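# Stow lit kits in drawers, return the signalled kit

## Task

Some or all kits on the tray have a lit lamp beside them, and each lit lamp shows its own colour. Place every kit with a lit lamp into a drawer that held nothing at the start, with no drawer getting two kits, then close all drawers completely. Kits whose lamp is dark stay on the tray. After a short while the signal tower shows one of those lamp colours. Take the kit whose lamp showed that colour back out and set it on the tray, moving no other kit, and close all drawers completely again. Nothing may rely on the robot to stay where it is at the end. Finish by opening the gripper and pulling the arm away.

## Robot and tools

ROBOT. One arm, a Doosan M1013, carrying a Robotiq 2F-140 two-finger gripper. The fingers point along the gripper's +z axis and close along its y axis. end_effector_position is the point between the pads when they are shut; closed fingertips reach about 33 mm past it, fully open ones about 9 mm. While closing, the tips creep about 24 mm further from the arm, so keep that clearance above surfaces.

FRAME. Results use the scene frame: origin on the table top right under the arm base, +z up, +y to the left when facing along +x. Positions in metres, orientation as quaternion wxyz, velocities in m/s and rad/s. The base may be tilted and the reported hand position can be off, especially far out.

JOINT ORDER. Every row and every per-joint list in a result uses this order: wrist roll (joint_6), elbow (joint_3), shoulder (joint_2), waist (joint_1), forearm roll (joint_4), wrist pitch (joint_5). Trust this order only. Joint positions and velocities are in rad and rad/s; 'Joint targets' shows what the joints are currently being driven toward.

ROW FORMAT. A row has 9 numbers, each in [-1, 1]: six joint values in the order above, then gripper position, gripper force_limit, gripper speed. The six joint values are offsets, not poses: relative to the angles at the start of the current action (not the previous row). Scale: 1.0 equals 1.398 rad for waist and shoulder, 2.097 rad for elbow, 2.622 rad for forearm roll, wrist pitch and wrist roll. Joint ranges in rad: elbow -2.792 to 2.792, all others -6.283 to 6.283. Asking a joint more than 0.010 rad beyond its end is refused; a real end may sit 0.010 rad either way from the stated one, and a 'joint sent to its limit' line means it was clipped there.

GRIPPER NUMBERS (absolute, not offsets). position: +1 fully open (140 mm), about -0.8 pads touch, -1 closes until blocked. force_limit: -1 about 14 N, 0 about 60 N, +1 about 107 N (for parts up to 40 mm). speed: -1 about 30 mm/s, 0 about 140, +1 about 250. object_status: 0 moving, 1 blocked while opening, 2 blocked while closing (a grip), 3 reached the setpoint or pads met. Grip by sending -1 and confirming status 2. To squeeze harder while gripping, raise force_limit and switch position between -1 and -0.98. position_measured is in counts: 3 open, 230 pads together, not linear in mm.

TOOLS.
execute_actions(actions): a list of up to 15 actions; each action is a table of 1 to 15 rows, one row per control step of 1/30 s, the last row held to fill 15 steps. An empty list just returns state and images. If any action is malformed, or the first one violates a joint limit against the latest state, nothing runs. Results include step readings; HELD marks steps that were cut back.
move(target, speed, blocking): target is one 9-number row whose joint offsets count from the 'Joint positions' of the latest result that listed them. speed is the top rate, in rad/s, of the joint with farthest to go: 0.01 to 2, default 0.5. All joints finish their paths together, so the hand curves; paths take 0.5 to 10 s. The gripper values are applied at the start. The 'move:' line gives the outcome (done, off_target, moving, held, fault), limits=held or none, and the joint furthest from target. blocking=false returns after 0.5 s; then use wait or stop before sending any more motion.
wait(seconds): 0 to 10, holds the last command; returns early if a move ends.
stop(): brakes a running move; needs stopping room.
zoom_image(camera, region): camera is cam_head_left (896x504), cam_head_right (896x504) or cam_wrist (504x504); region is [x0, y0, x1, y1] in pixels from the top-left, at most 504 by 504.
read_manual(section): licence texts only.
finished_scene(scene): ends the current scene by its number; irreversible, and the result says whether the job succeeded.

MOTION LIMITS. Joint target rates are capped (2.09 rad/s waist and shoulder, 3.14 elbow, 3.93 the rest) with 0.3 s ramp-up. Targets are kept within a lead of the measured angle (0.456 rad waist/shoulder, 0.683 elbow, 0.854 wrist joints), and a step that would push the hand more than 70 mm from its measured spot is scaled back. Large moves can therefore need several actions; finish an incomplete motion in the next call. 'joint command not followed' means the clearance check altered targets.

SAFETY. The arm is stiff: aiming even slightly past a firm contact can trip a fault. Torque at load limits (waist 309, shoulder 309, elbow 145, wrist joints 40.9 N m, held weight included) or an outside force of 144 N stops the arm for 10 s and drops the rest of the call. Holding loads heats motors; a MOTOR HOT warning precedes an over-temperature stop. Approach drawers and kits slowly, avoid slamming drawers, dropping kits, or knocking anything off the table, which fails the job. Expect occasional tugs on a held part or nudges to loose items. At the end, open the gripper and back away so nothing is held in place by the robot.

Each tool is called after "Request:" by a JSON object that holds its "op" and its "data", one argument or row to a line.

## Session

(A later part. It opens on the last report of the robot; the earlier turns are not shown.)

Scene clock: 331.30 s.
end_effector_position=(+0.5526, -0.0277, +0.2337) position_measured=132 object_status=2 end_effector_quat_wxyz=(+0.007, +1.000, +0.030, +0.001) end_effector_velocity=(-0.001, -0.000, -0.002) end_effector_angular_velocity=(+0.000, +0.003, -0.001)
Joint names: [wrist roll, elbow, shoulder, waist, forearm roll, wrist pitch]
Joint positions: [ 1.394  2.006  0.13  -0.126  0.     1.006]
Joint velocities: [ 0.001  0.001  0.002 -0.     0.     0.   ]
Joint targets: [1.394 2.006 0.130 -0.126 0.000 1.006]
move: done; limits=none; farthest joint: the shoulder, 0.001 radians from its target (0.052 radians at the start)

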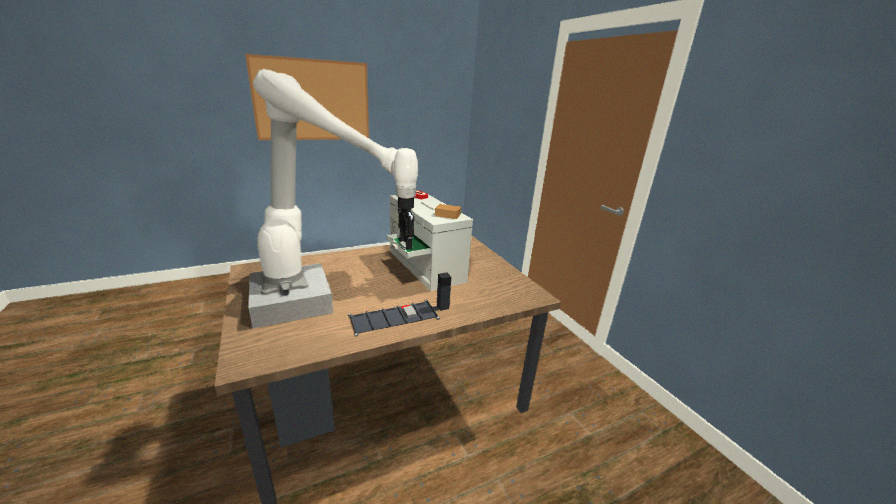

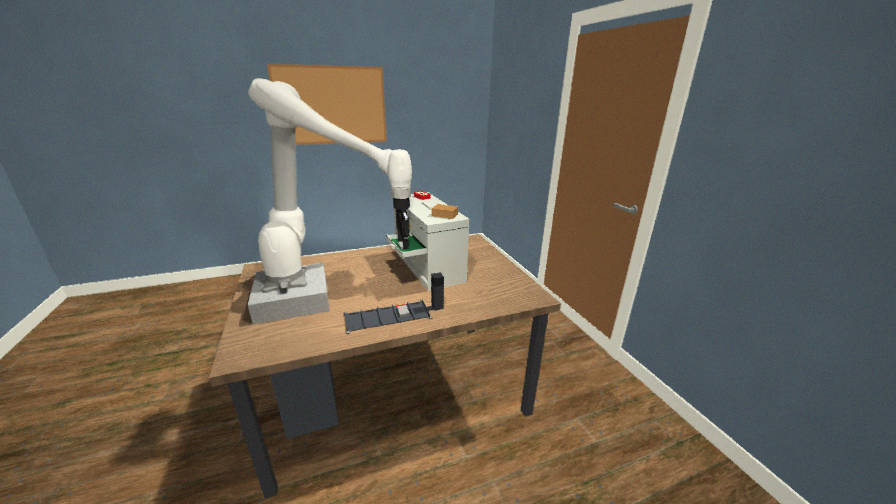

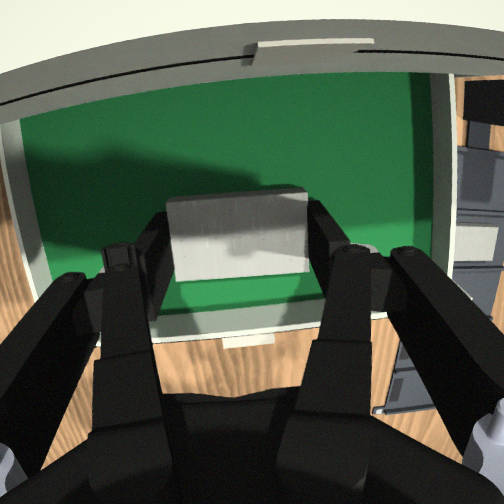

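Request:
{"op": "move", "data": {
  "target": [0,0,0,0,0,0,0.3,0,0]
}}

Request:
{"op": "move", "data": {
  "target": [0,-0.0319,-0.0373,0,0,0.0453,0.3,0,0],
  "speed": 0.4
}}

Request:
{"op": "move", "data": {
  "target": [-0.5881,0.3257,-0.3677,-0.189,0.537,-0.3024,-0.1,0,0],
  "speed": 1.6
}}

Request:
{"op": "move", "data": {
  "target": [0,-0.0072,0.135,0,0,0,-0.1,0,0],
  "speed": 0.35
}}

Scene clock: 336.10 s.
end_effector_position=(+0.5526, -0.0278, +0.2337) position_measured=91 object_status=3 end_effector_quat_wxyz=(+0.007, +1.000, +0.030, +0.001) end_effector_velocity=(-0.000, +0.000, +0.000) end_effector_angular_velocity=(+0.001, +0.000, -0.000)
Joint names: [wrist roll, elbow, shoulder, waist, forearm roll, wrist pitch]
Joint positions: [ 1.394  2.006  0.13  -0.126  0.     1.006]
Joint velocities: [-0.     0.    -0.    -0.     0.001  0.   ]
Joint targets: [1.394 2.006 0.130 -0.126 0.000 1.006]
move: done; limits=none; farthest joint: the waist, 0.000 radians from its target (0.000 radians at the start)

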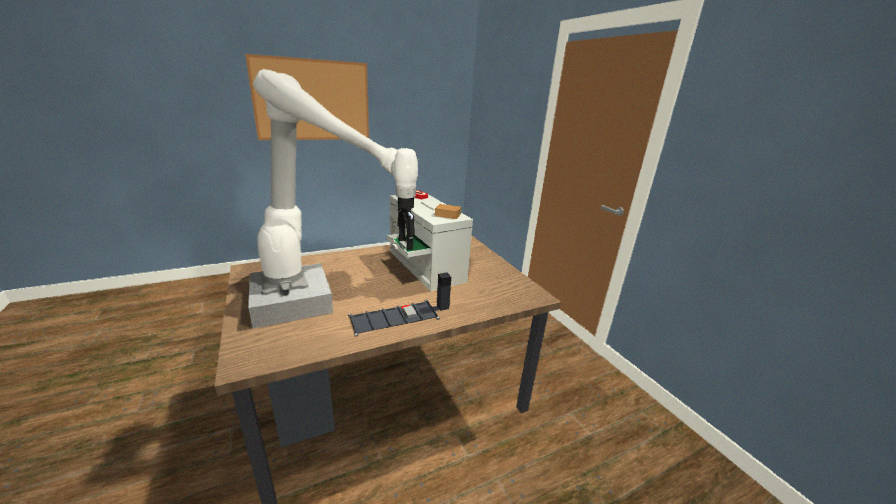

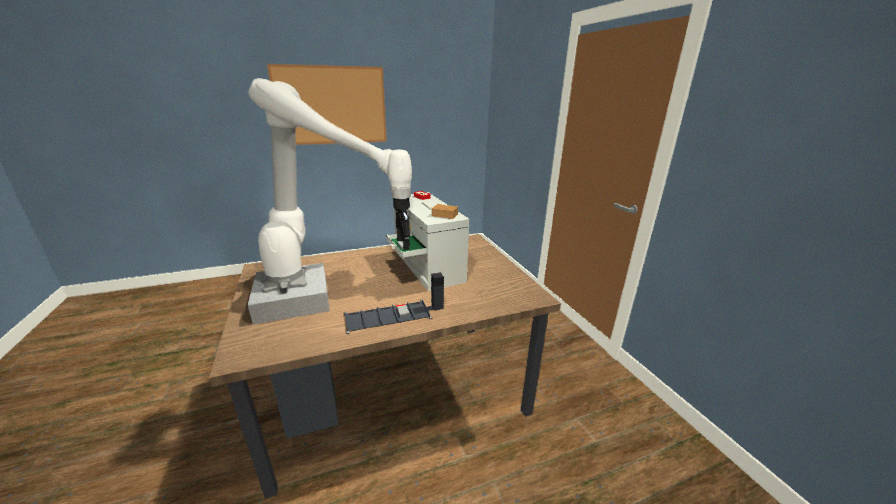

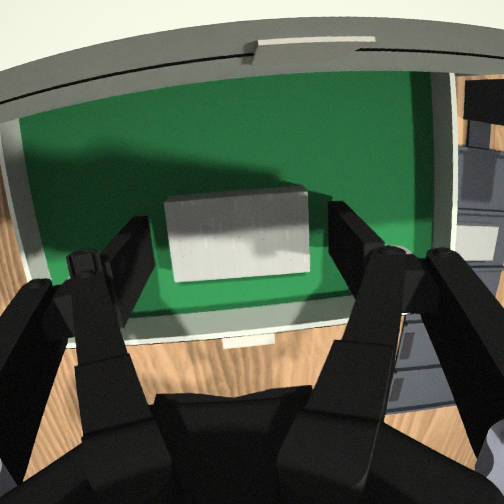

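Scene clock: 336.90 s.
end_effector_position=(+0.5526, -0.0269, +0.2952) position_measured=91 object_status=3 end_effector_quat_wxyz=(+0.007, +1.000, +0.030, +0.001) end_effector_velocity=(+0.000, +0.000, +0.000) end_effector_angular_velocity=(+0.000, -0.000, -0.002)
Joint names: [wrist roll, elbow, shoulder, waist, forearm roll, wrist pitch]
Joint positions: [ 1.394  1.939  0.078 -0.126  0.     1.125]
Joint velocities: [ 0.002 -0.    -0.     0.     0.     0.   ]
Joint targets: [1.394 1.939 0.077 -0.126 0.000 1.125]
move: done; limits=none; farthest joint: the waist, 0.000 radians from its target (0.000 radians at the start)

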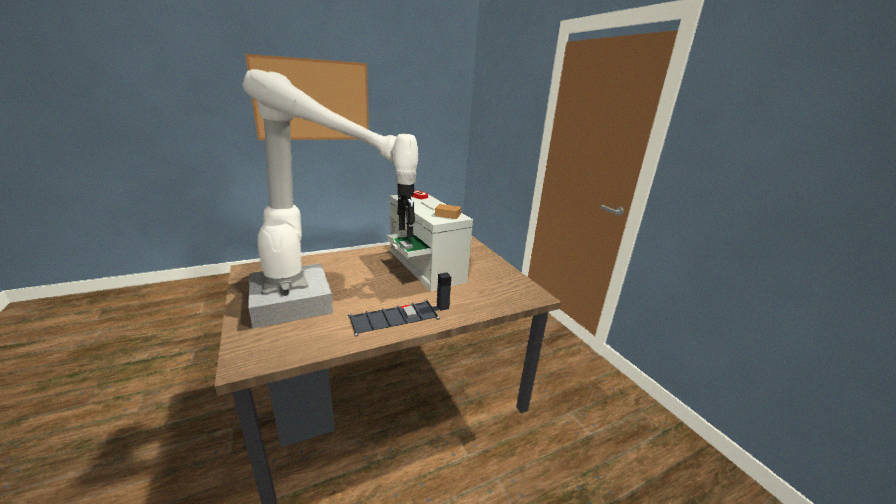

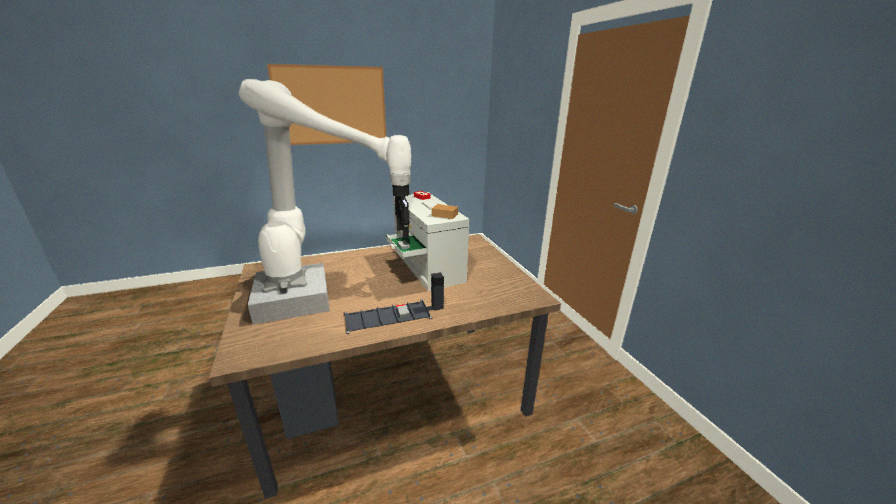

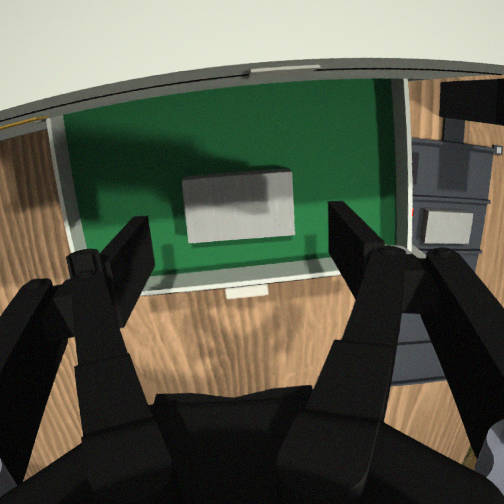

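Scene clock: 338.53 s.
end_effector_position=(+0.4620, -0.0298, +0.2943) position_measured=141 object_status=3 end_effector_quat_wxyz=(+0.016, +0.890, +0.047, +0.454) end_effector_velocity=(-0.000, -0.000, -0.000) end_effector_angular_velocity=(-0.000, +0.000, -0.001)
Joint names: [wrist roll, elbow, shoulder, waist, forearm roll, wrist pitch]
Joint positions: [-0.147  2.622 -0.436 -0.39   1.408  0.332]
Joint velocities: [-0.     0.     0.    -0.     0.001 -0.001]
Joint targets: [-0.147 2.622 -0.437 -0.390 1.408 0.332]
move: done; limits=none; farthest joint: the waist, 0.000 radians from its target (0.264 radians at the start)

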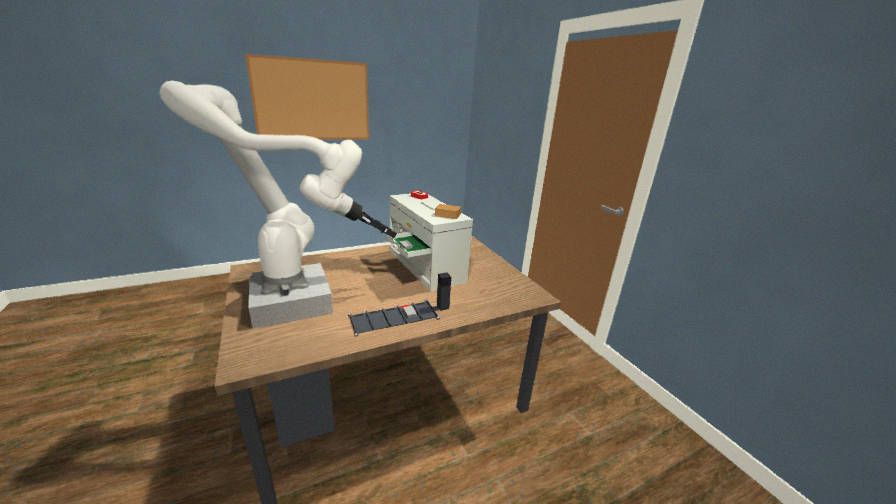

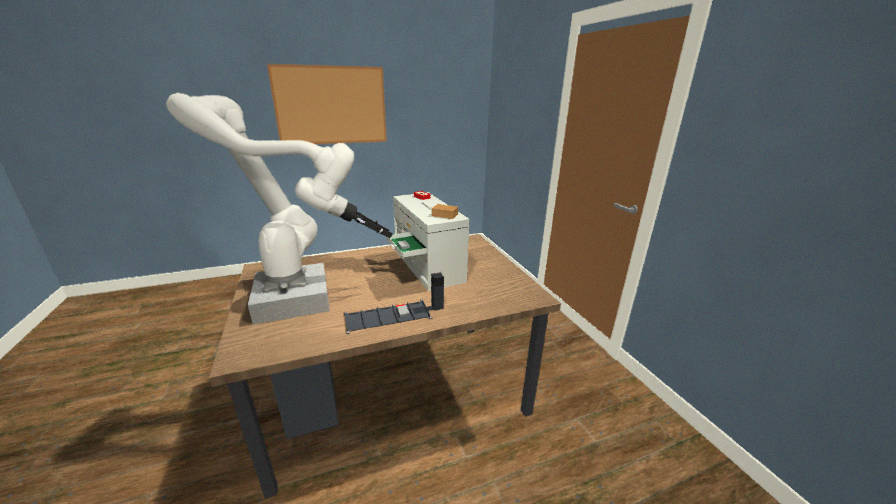

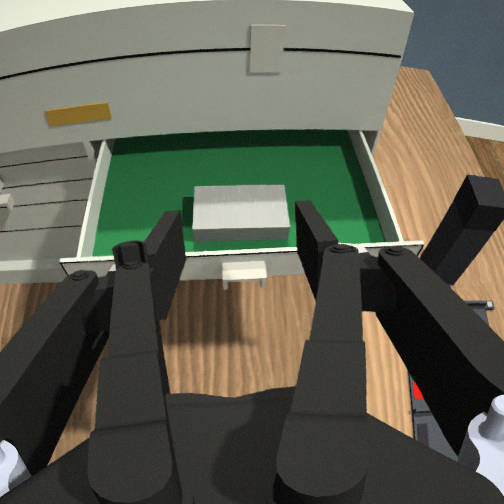

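Scene clock: 339.47 s.
end_effector_position=(+0.4714, -0.0346, +0.2199) position_measured=141 object_status=3 end_effector_quat_wxyz=(-0.016, +0.923, +0.032, +0.382) end_effector_velocity=(-0.000, -0.000, -0.001) end_effector_angular_velocity=(+0.001, +0.001, -0.001)
Joint names: [wrist roll, elbow, shoulder, waist, forearm roll, wrist pitch]
Joint positions: [-0.147  2.607 -0.248 -0.39   1.408  0.332]
Joint velocities: [ 0.001 -0.     0.001  0.    -0.    -0.001]
Joint targets: [-0.147 2.607 -0.248 -0.390 1.408 0.332]
move: done; limits=none; farthest joint: the shoulder, 0.001 radians from its target (0.189 radians at the start)

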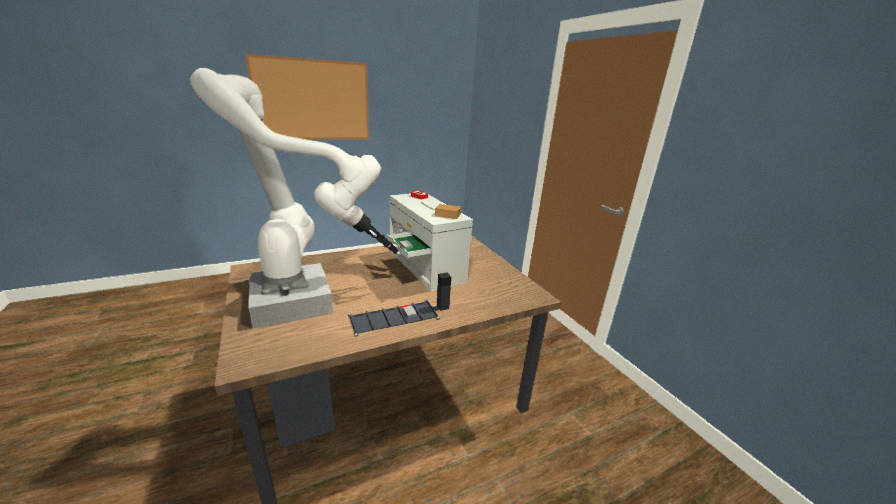

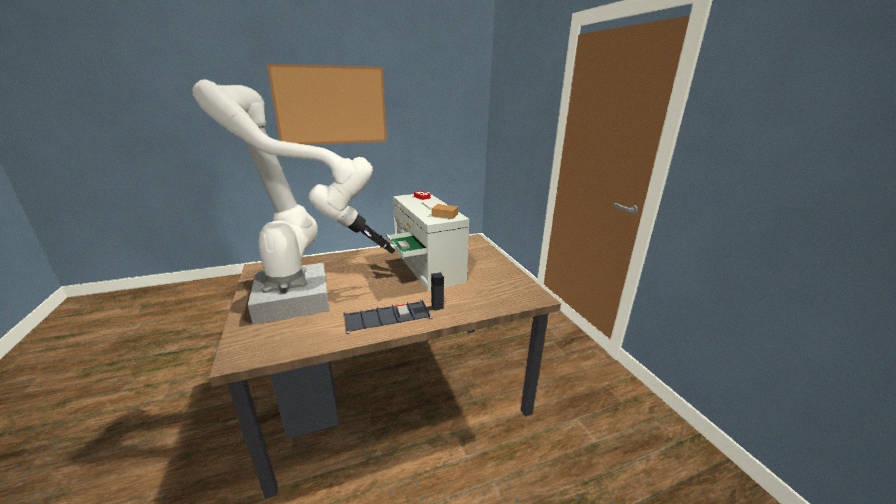

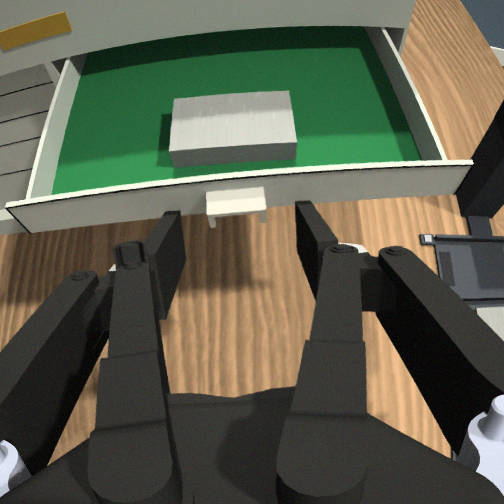

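Request:
{"op": "move", "data": {
  "target": [0,0,0.0007,0,0,0,-1,-0.3,0]
}}

Request:
{"op": "move", "data": {
  "target": [-0.0309,-0.03,0.066,0.0524,0.0497,-0.0205,-1,-0.3,0],
  "speed": 0.28
}}

Request:
{"op": "move", "data": {
  "target": [-0.0236,-0.0322,0.0593,0.0385,0.0383,-0.0139,-1,-0.3,0],
  "speed": 0.25
}}

Request:
{"op": "move", "data": {
  "target": [-0.0129,-0.0347,0.0552,0.030,0.0243,-0.0106,-1,-0.3,0],
  "speed": 0.13
}}

Request:
{"op": "move", "data": {
  "target": [0,0.0007,-0.001,0,0,0,-0.15,-0.3,-0.5]
}}

Scene clock: 348.43 s.
end_effector_position=(+0.4714, -0.0346, +0.2195) position_measured=192 object_status=2 end_effector_quat_wxyz=(-0.016, +0.923, +0.032, +0.382) end_effector_velocity=(+0.000, -0.000, +0.000) end_effector_angular_velocity=(-0.001, -0.000, -0.001)
Joint names: [wrist roll, elbow, shoulder, waist, forearm roll, wrist pitch]
Joint positions: [-0.147  2.607 -0.247 -0.39   1.408  0.332]
Joint velocities: [-0.    -0.    -0.     0.     0.001 -0.001]
Joint targets: [-0.147 2.607 -0.247 -0.390 1.408 0.332]
move: done; limits=none; farthest joint: the waist, 0.000 radians from its target (0.000 radians at the start)

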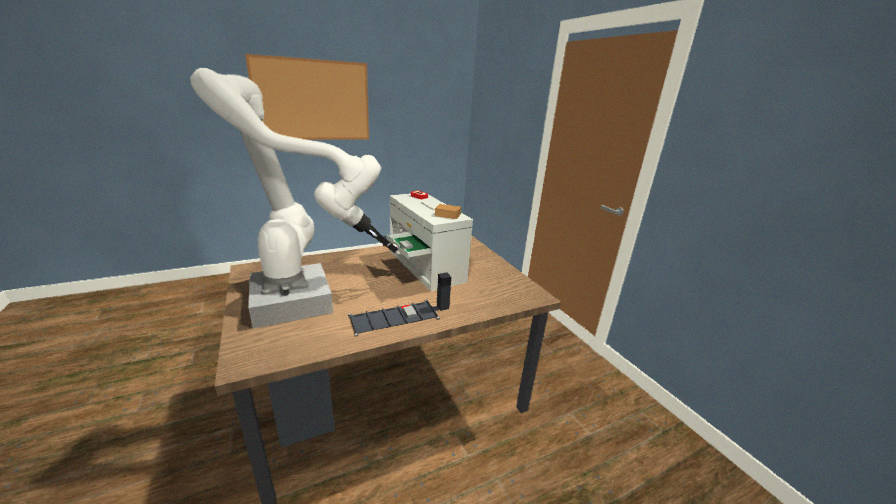

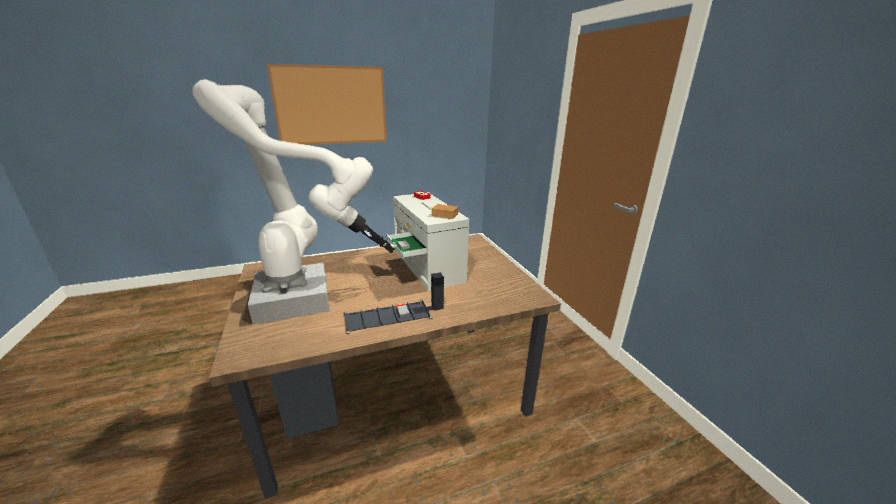

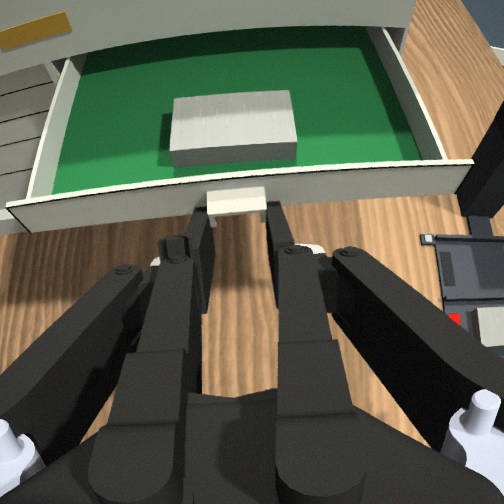

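Scene clock: 349.30 s.
end_effector_position=(+0.5172, -0.0305, +0.2196) position_measured=192 object_status=2 end_effector_quat_wxyz=(-0.016, +0.923, +0.032, +0.382) end_effector_velocity=(+0.000, -0.000, -0.001) end_effector_angular_velocity=(+0.000, +0.001, -0.001)
Joint names: [wrist roll, elbow, shoulder, waist, forearm roll, wrist pitch]
Joint positions: [-0.228  2.544 -0.155 -0.317  1.538  0.278]
Joint velocities: [ 0.    -0.     0.001  0.     0.001 -0.001]
Joint targets: [-0.228 2.544 -0.155 -0.317 1.538 0.278]
move: done; limits=none; farthest joint: the waist, 0.000 radians from its target (0.074 radians at the start)

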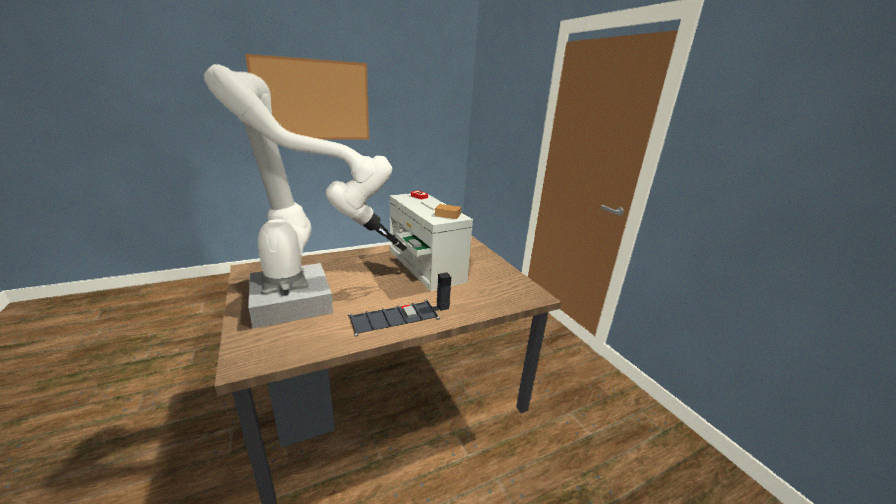

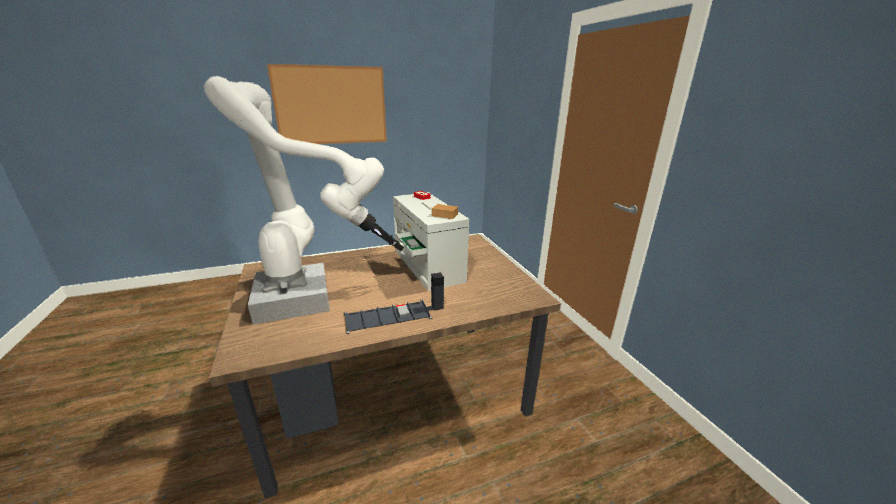

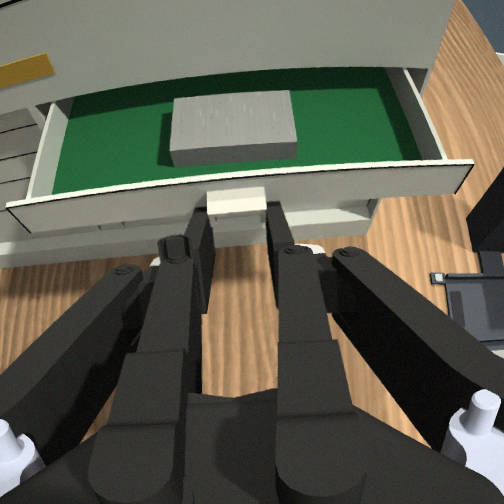

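Scene clock: 350.10 s.
end_effector_position=(+0.5630, -0.0265, +0.2197) position_measured=192 object_status=2 end_effector_quat_wxyz=(-0.016, +0.923, +0.032, +0.382) end_effector_velocity=(+0.000, +0.000, +0.000) end_effector_angular_velocity=(-0.001, -0.000, +0.001)
Joint names: [wrist roll, elbow, shoulder, waist, forearm roll, wrist pitch]
Joint positions: [-0.29   2.476 -0.072 -0.263  1.639  0.242]
Joint velocities: [-0.001 -0.     0.     0.     0.    -0.   ]
Joint targets: [-0.290 2.476 -0.072 -0.263 1.639 0.242]
move: done; limits=none; farthest joint: the waist, 0.000 radians from its target (0.054 radians at the start)

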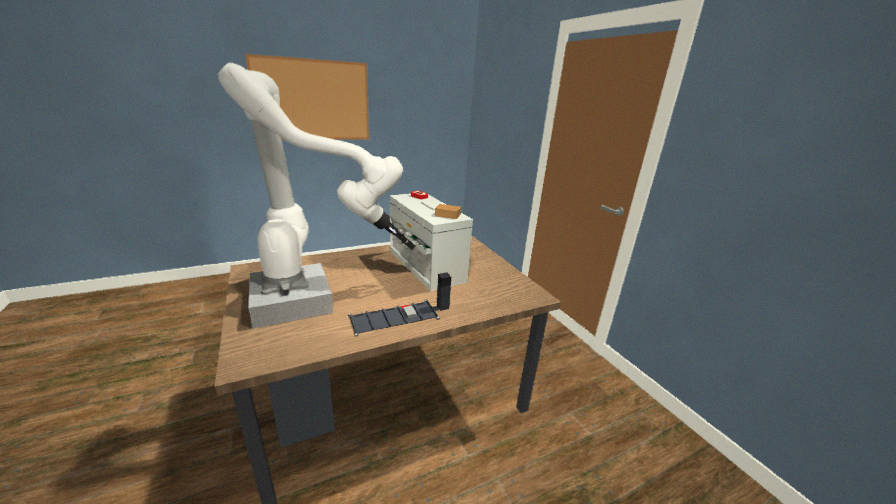

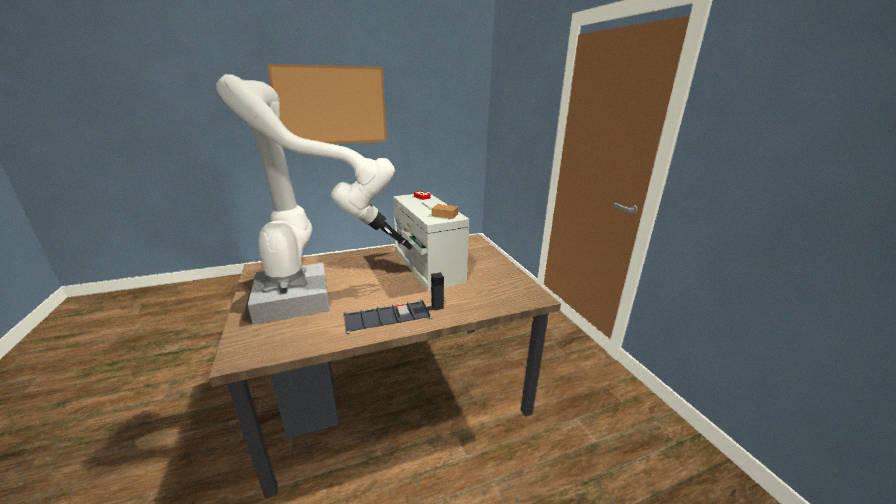

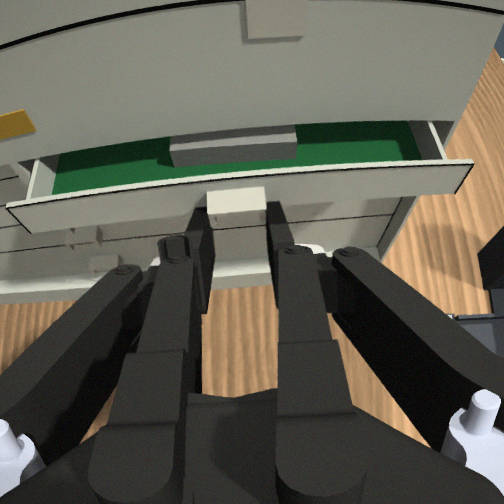

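Scene clock: 351.03 s.
end_effector_position=(+0.6098, -0.0224, +0.2198) position_measured=192 object_status=2 end_effector_quat_wxyz=(-0.016, +0.923, +0.032, +0.382) end_effector_velocity=(+0.000, +0.000, -0.000) end_effector_angular_velocity=(+0.000, +0.000, -0.000)
Joint names: [wrist roll, elbow, shoulder, waist, forearm roll, wrist pitch]
Joint positions: [-0.324  2.404  0.005 -0.221  1.702  0.214]
Joint velocities: [-0.001 -0.001  0.001  0.     0.001 -0.   ]
Joint targets: [-0.324 2.403 0.005 -0.221 1.702 0.214]
move: done; limits=none; farthest joint: the waist, 0.000 radians from its target (0.042 radians at the start)

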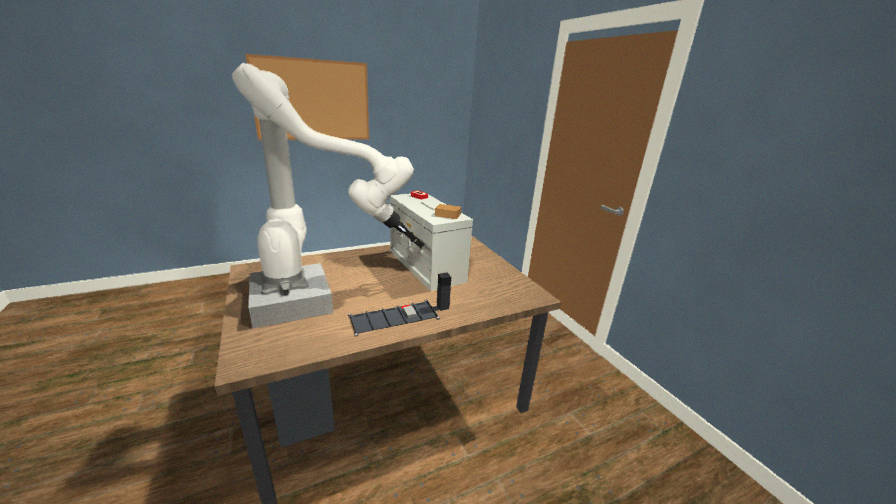

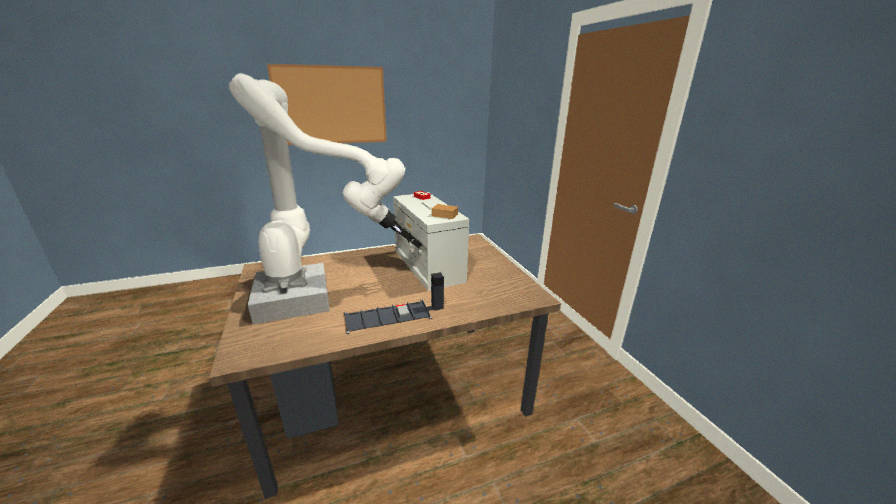

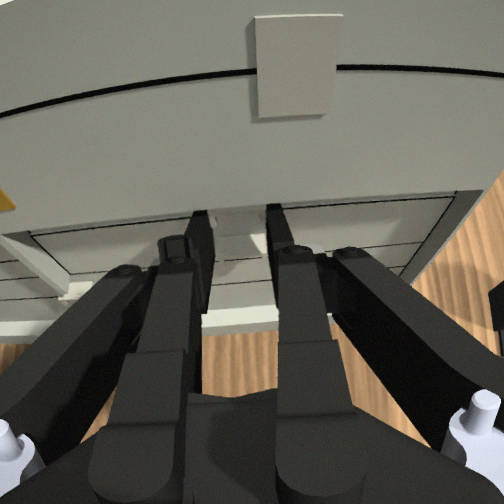

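Scene clock: 351.73 s.
end_effector_position=(+0.6089, -0.0222, +0.2197) position_measured=148 object_status=3 end_effector_quat_wxyz=(-0.016, +0.923, +0.032, +0.382) end_effector_velocity=(-0.000, -0.000, +0.000) end_effector_angular_velocity=(-0.002, -0.000, +0.001)
Joint names: [wrist roll, elbow, shoulder, waist, forearm roll, wrist pitch]
Joint positions: [-0.324  2.405  0.004 -0.221  1.702  0.214]
Joint velocities: [-0.001  0.    -0.001  0.    -0.    -0.001]
Joint targets: [-0.324 2.405 0.004 -0.221 1.702 0.214]
move: done; limits=none; farthest joint: the waist, 0.000 radians from its target (0.000 radians at the start)

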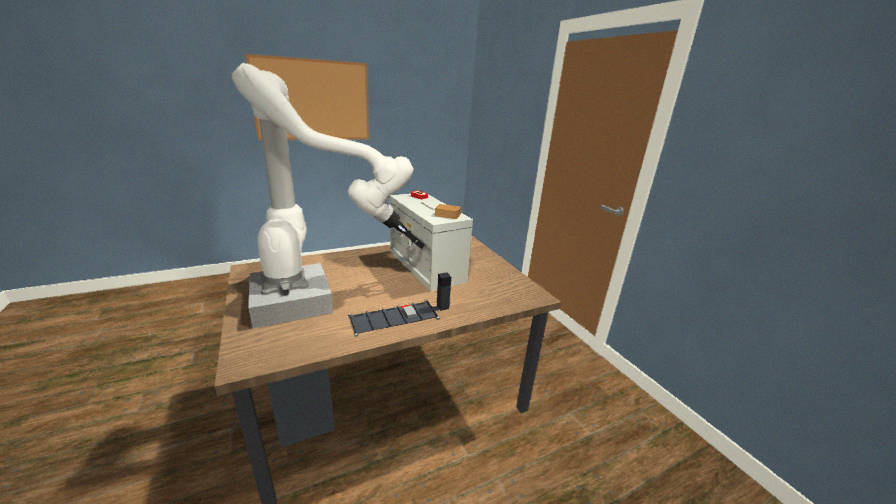

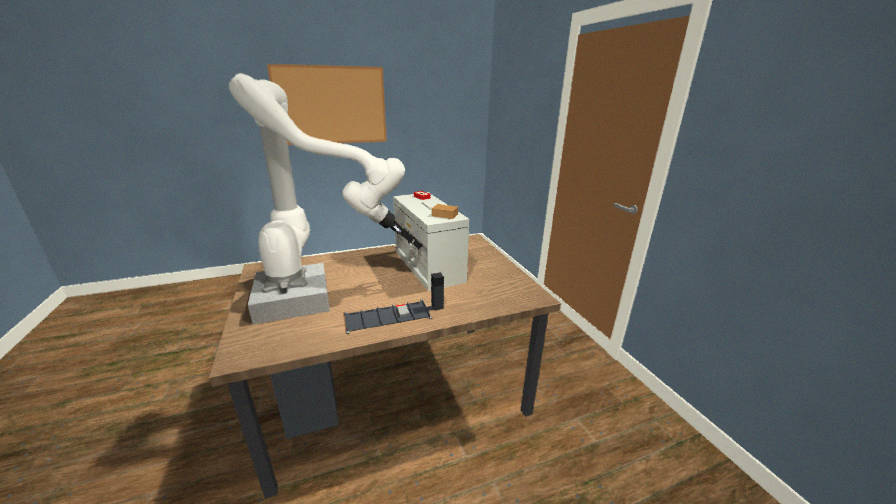

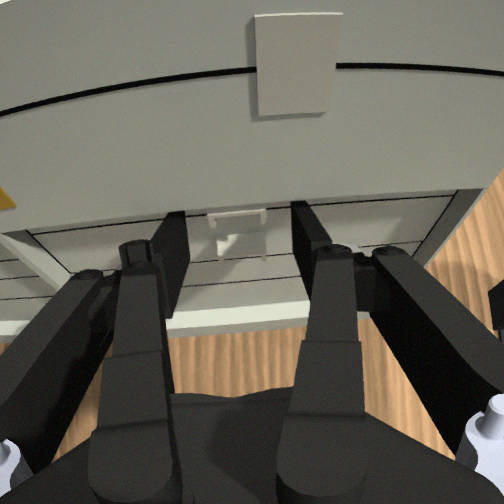

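Request:
{"op": "move", "data": {
  "target": [-0.18,0.0166,0.058,0,0.1745,0.0165,-0.15,-0.3,0],
  "speed": 0.7
}}

Scene clock: 354.33 s.
end_effector_position=(+0.6088, -0.0224, +0.1773) position_measured=148 object_status=3 end_effector_quat_wxyz=(-0.016, +0.923, +0.033, +0.383) end_effector_velocity=(-0.000, -0.000, -0.000) end_effector_angular_velocity=(+0.002, +0.000, -0.002)
Joint names: [wrist roll, elbow, shoulder, waist, forearm roll, wrist pitch]
Joint positions: [-0.796  2.44   0.085 -0.221  2.16   0.257]
Joint velocities: [ 0.001  0.     0.001 -0.     0.001  0.   ]
Joint targets: [-0.796 2.440 0.085 -0.221 2.160 0.257]
move: done; limits=none; farthest joint: the waist, 0.000 radians from its target (0.000 radians at the start)

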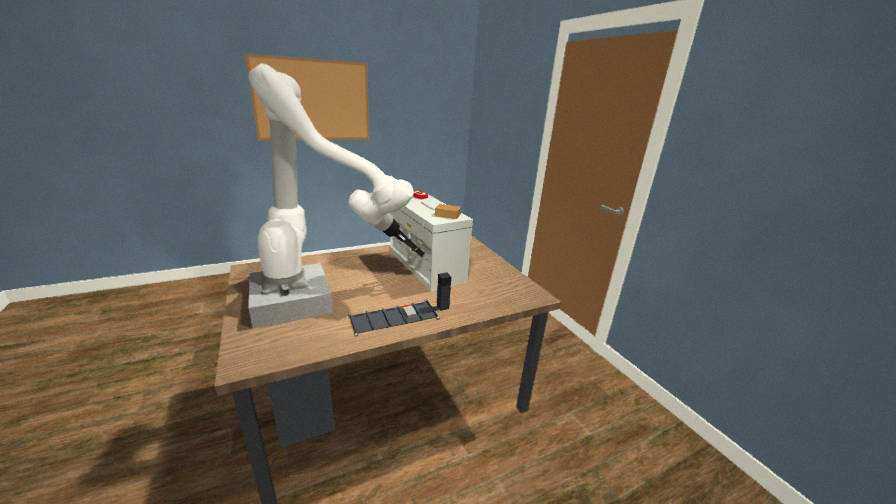

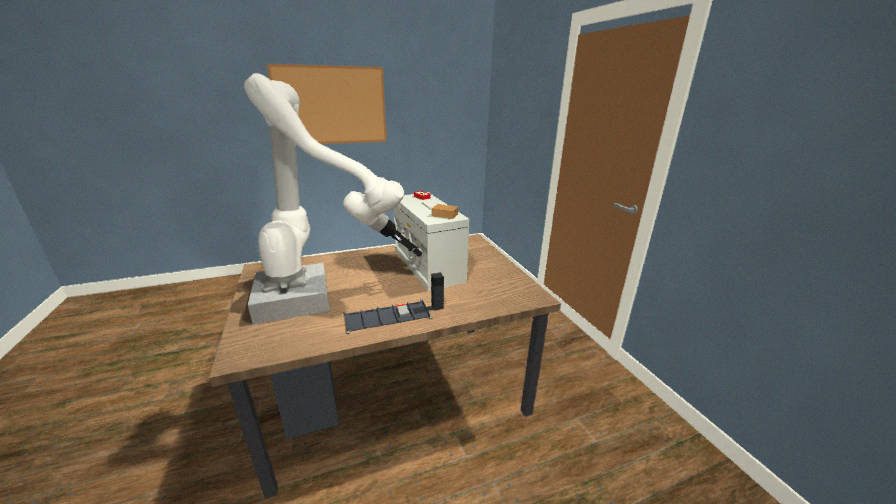

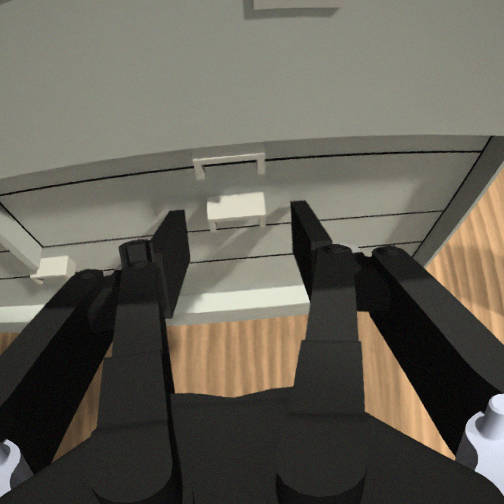

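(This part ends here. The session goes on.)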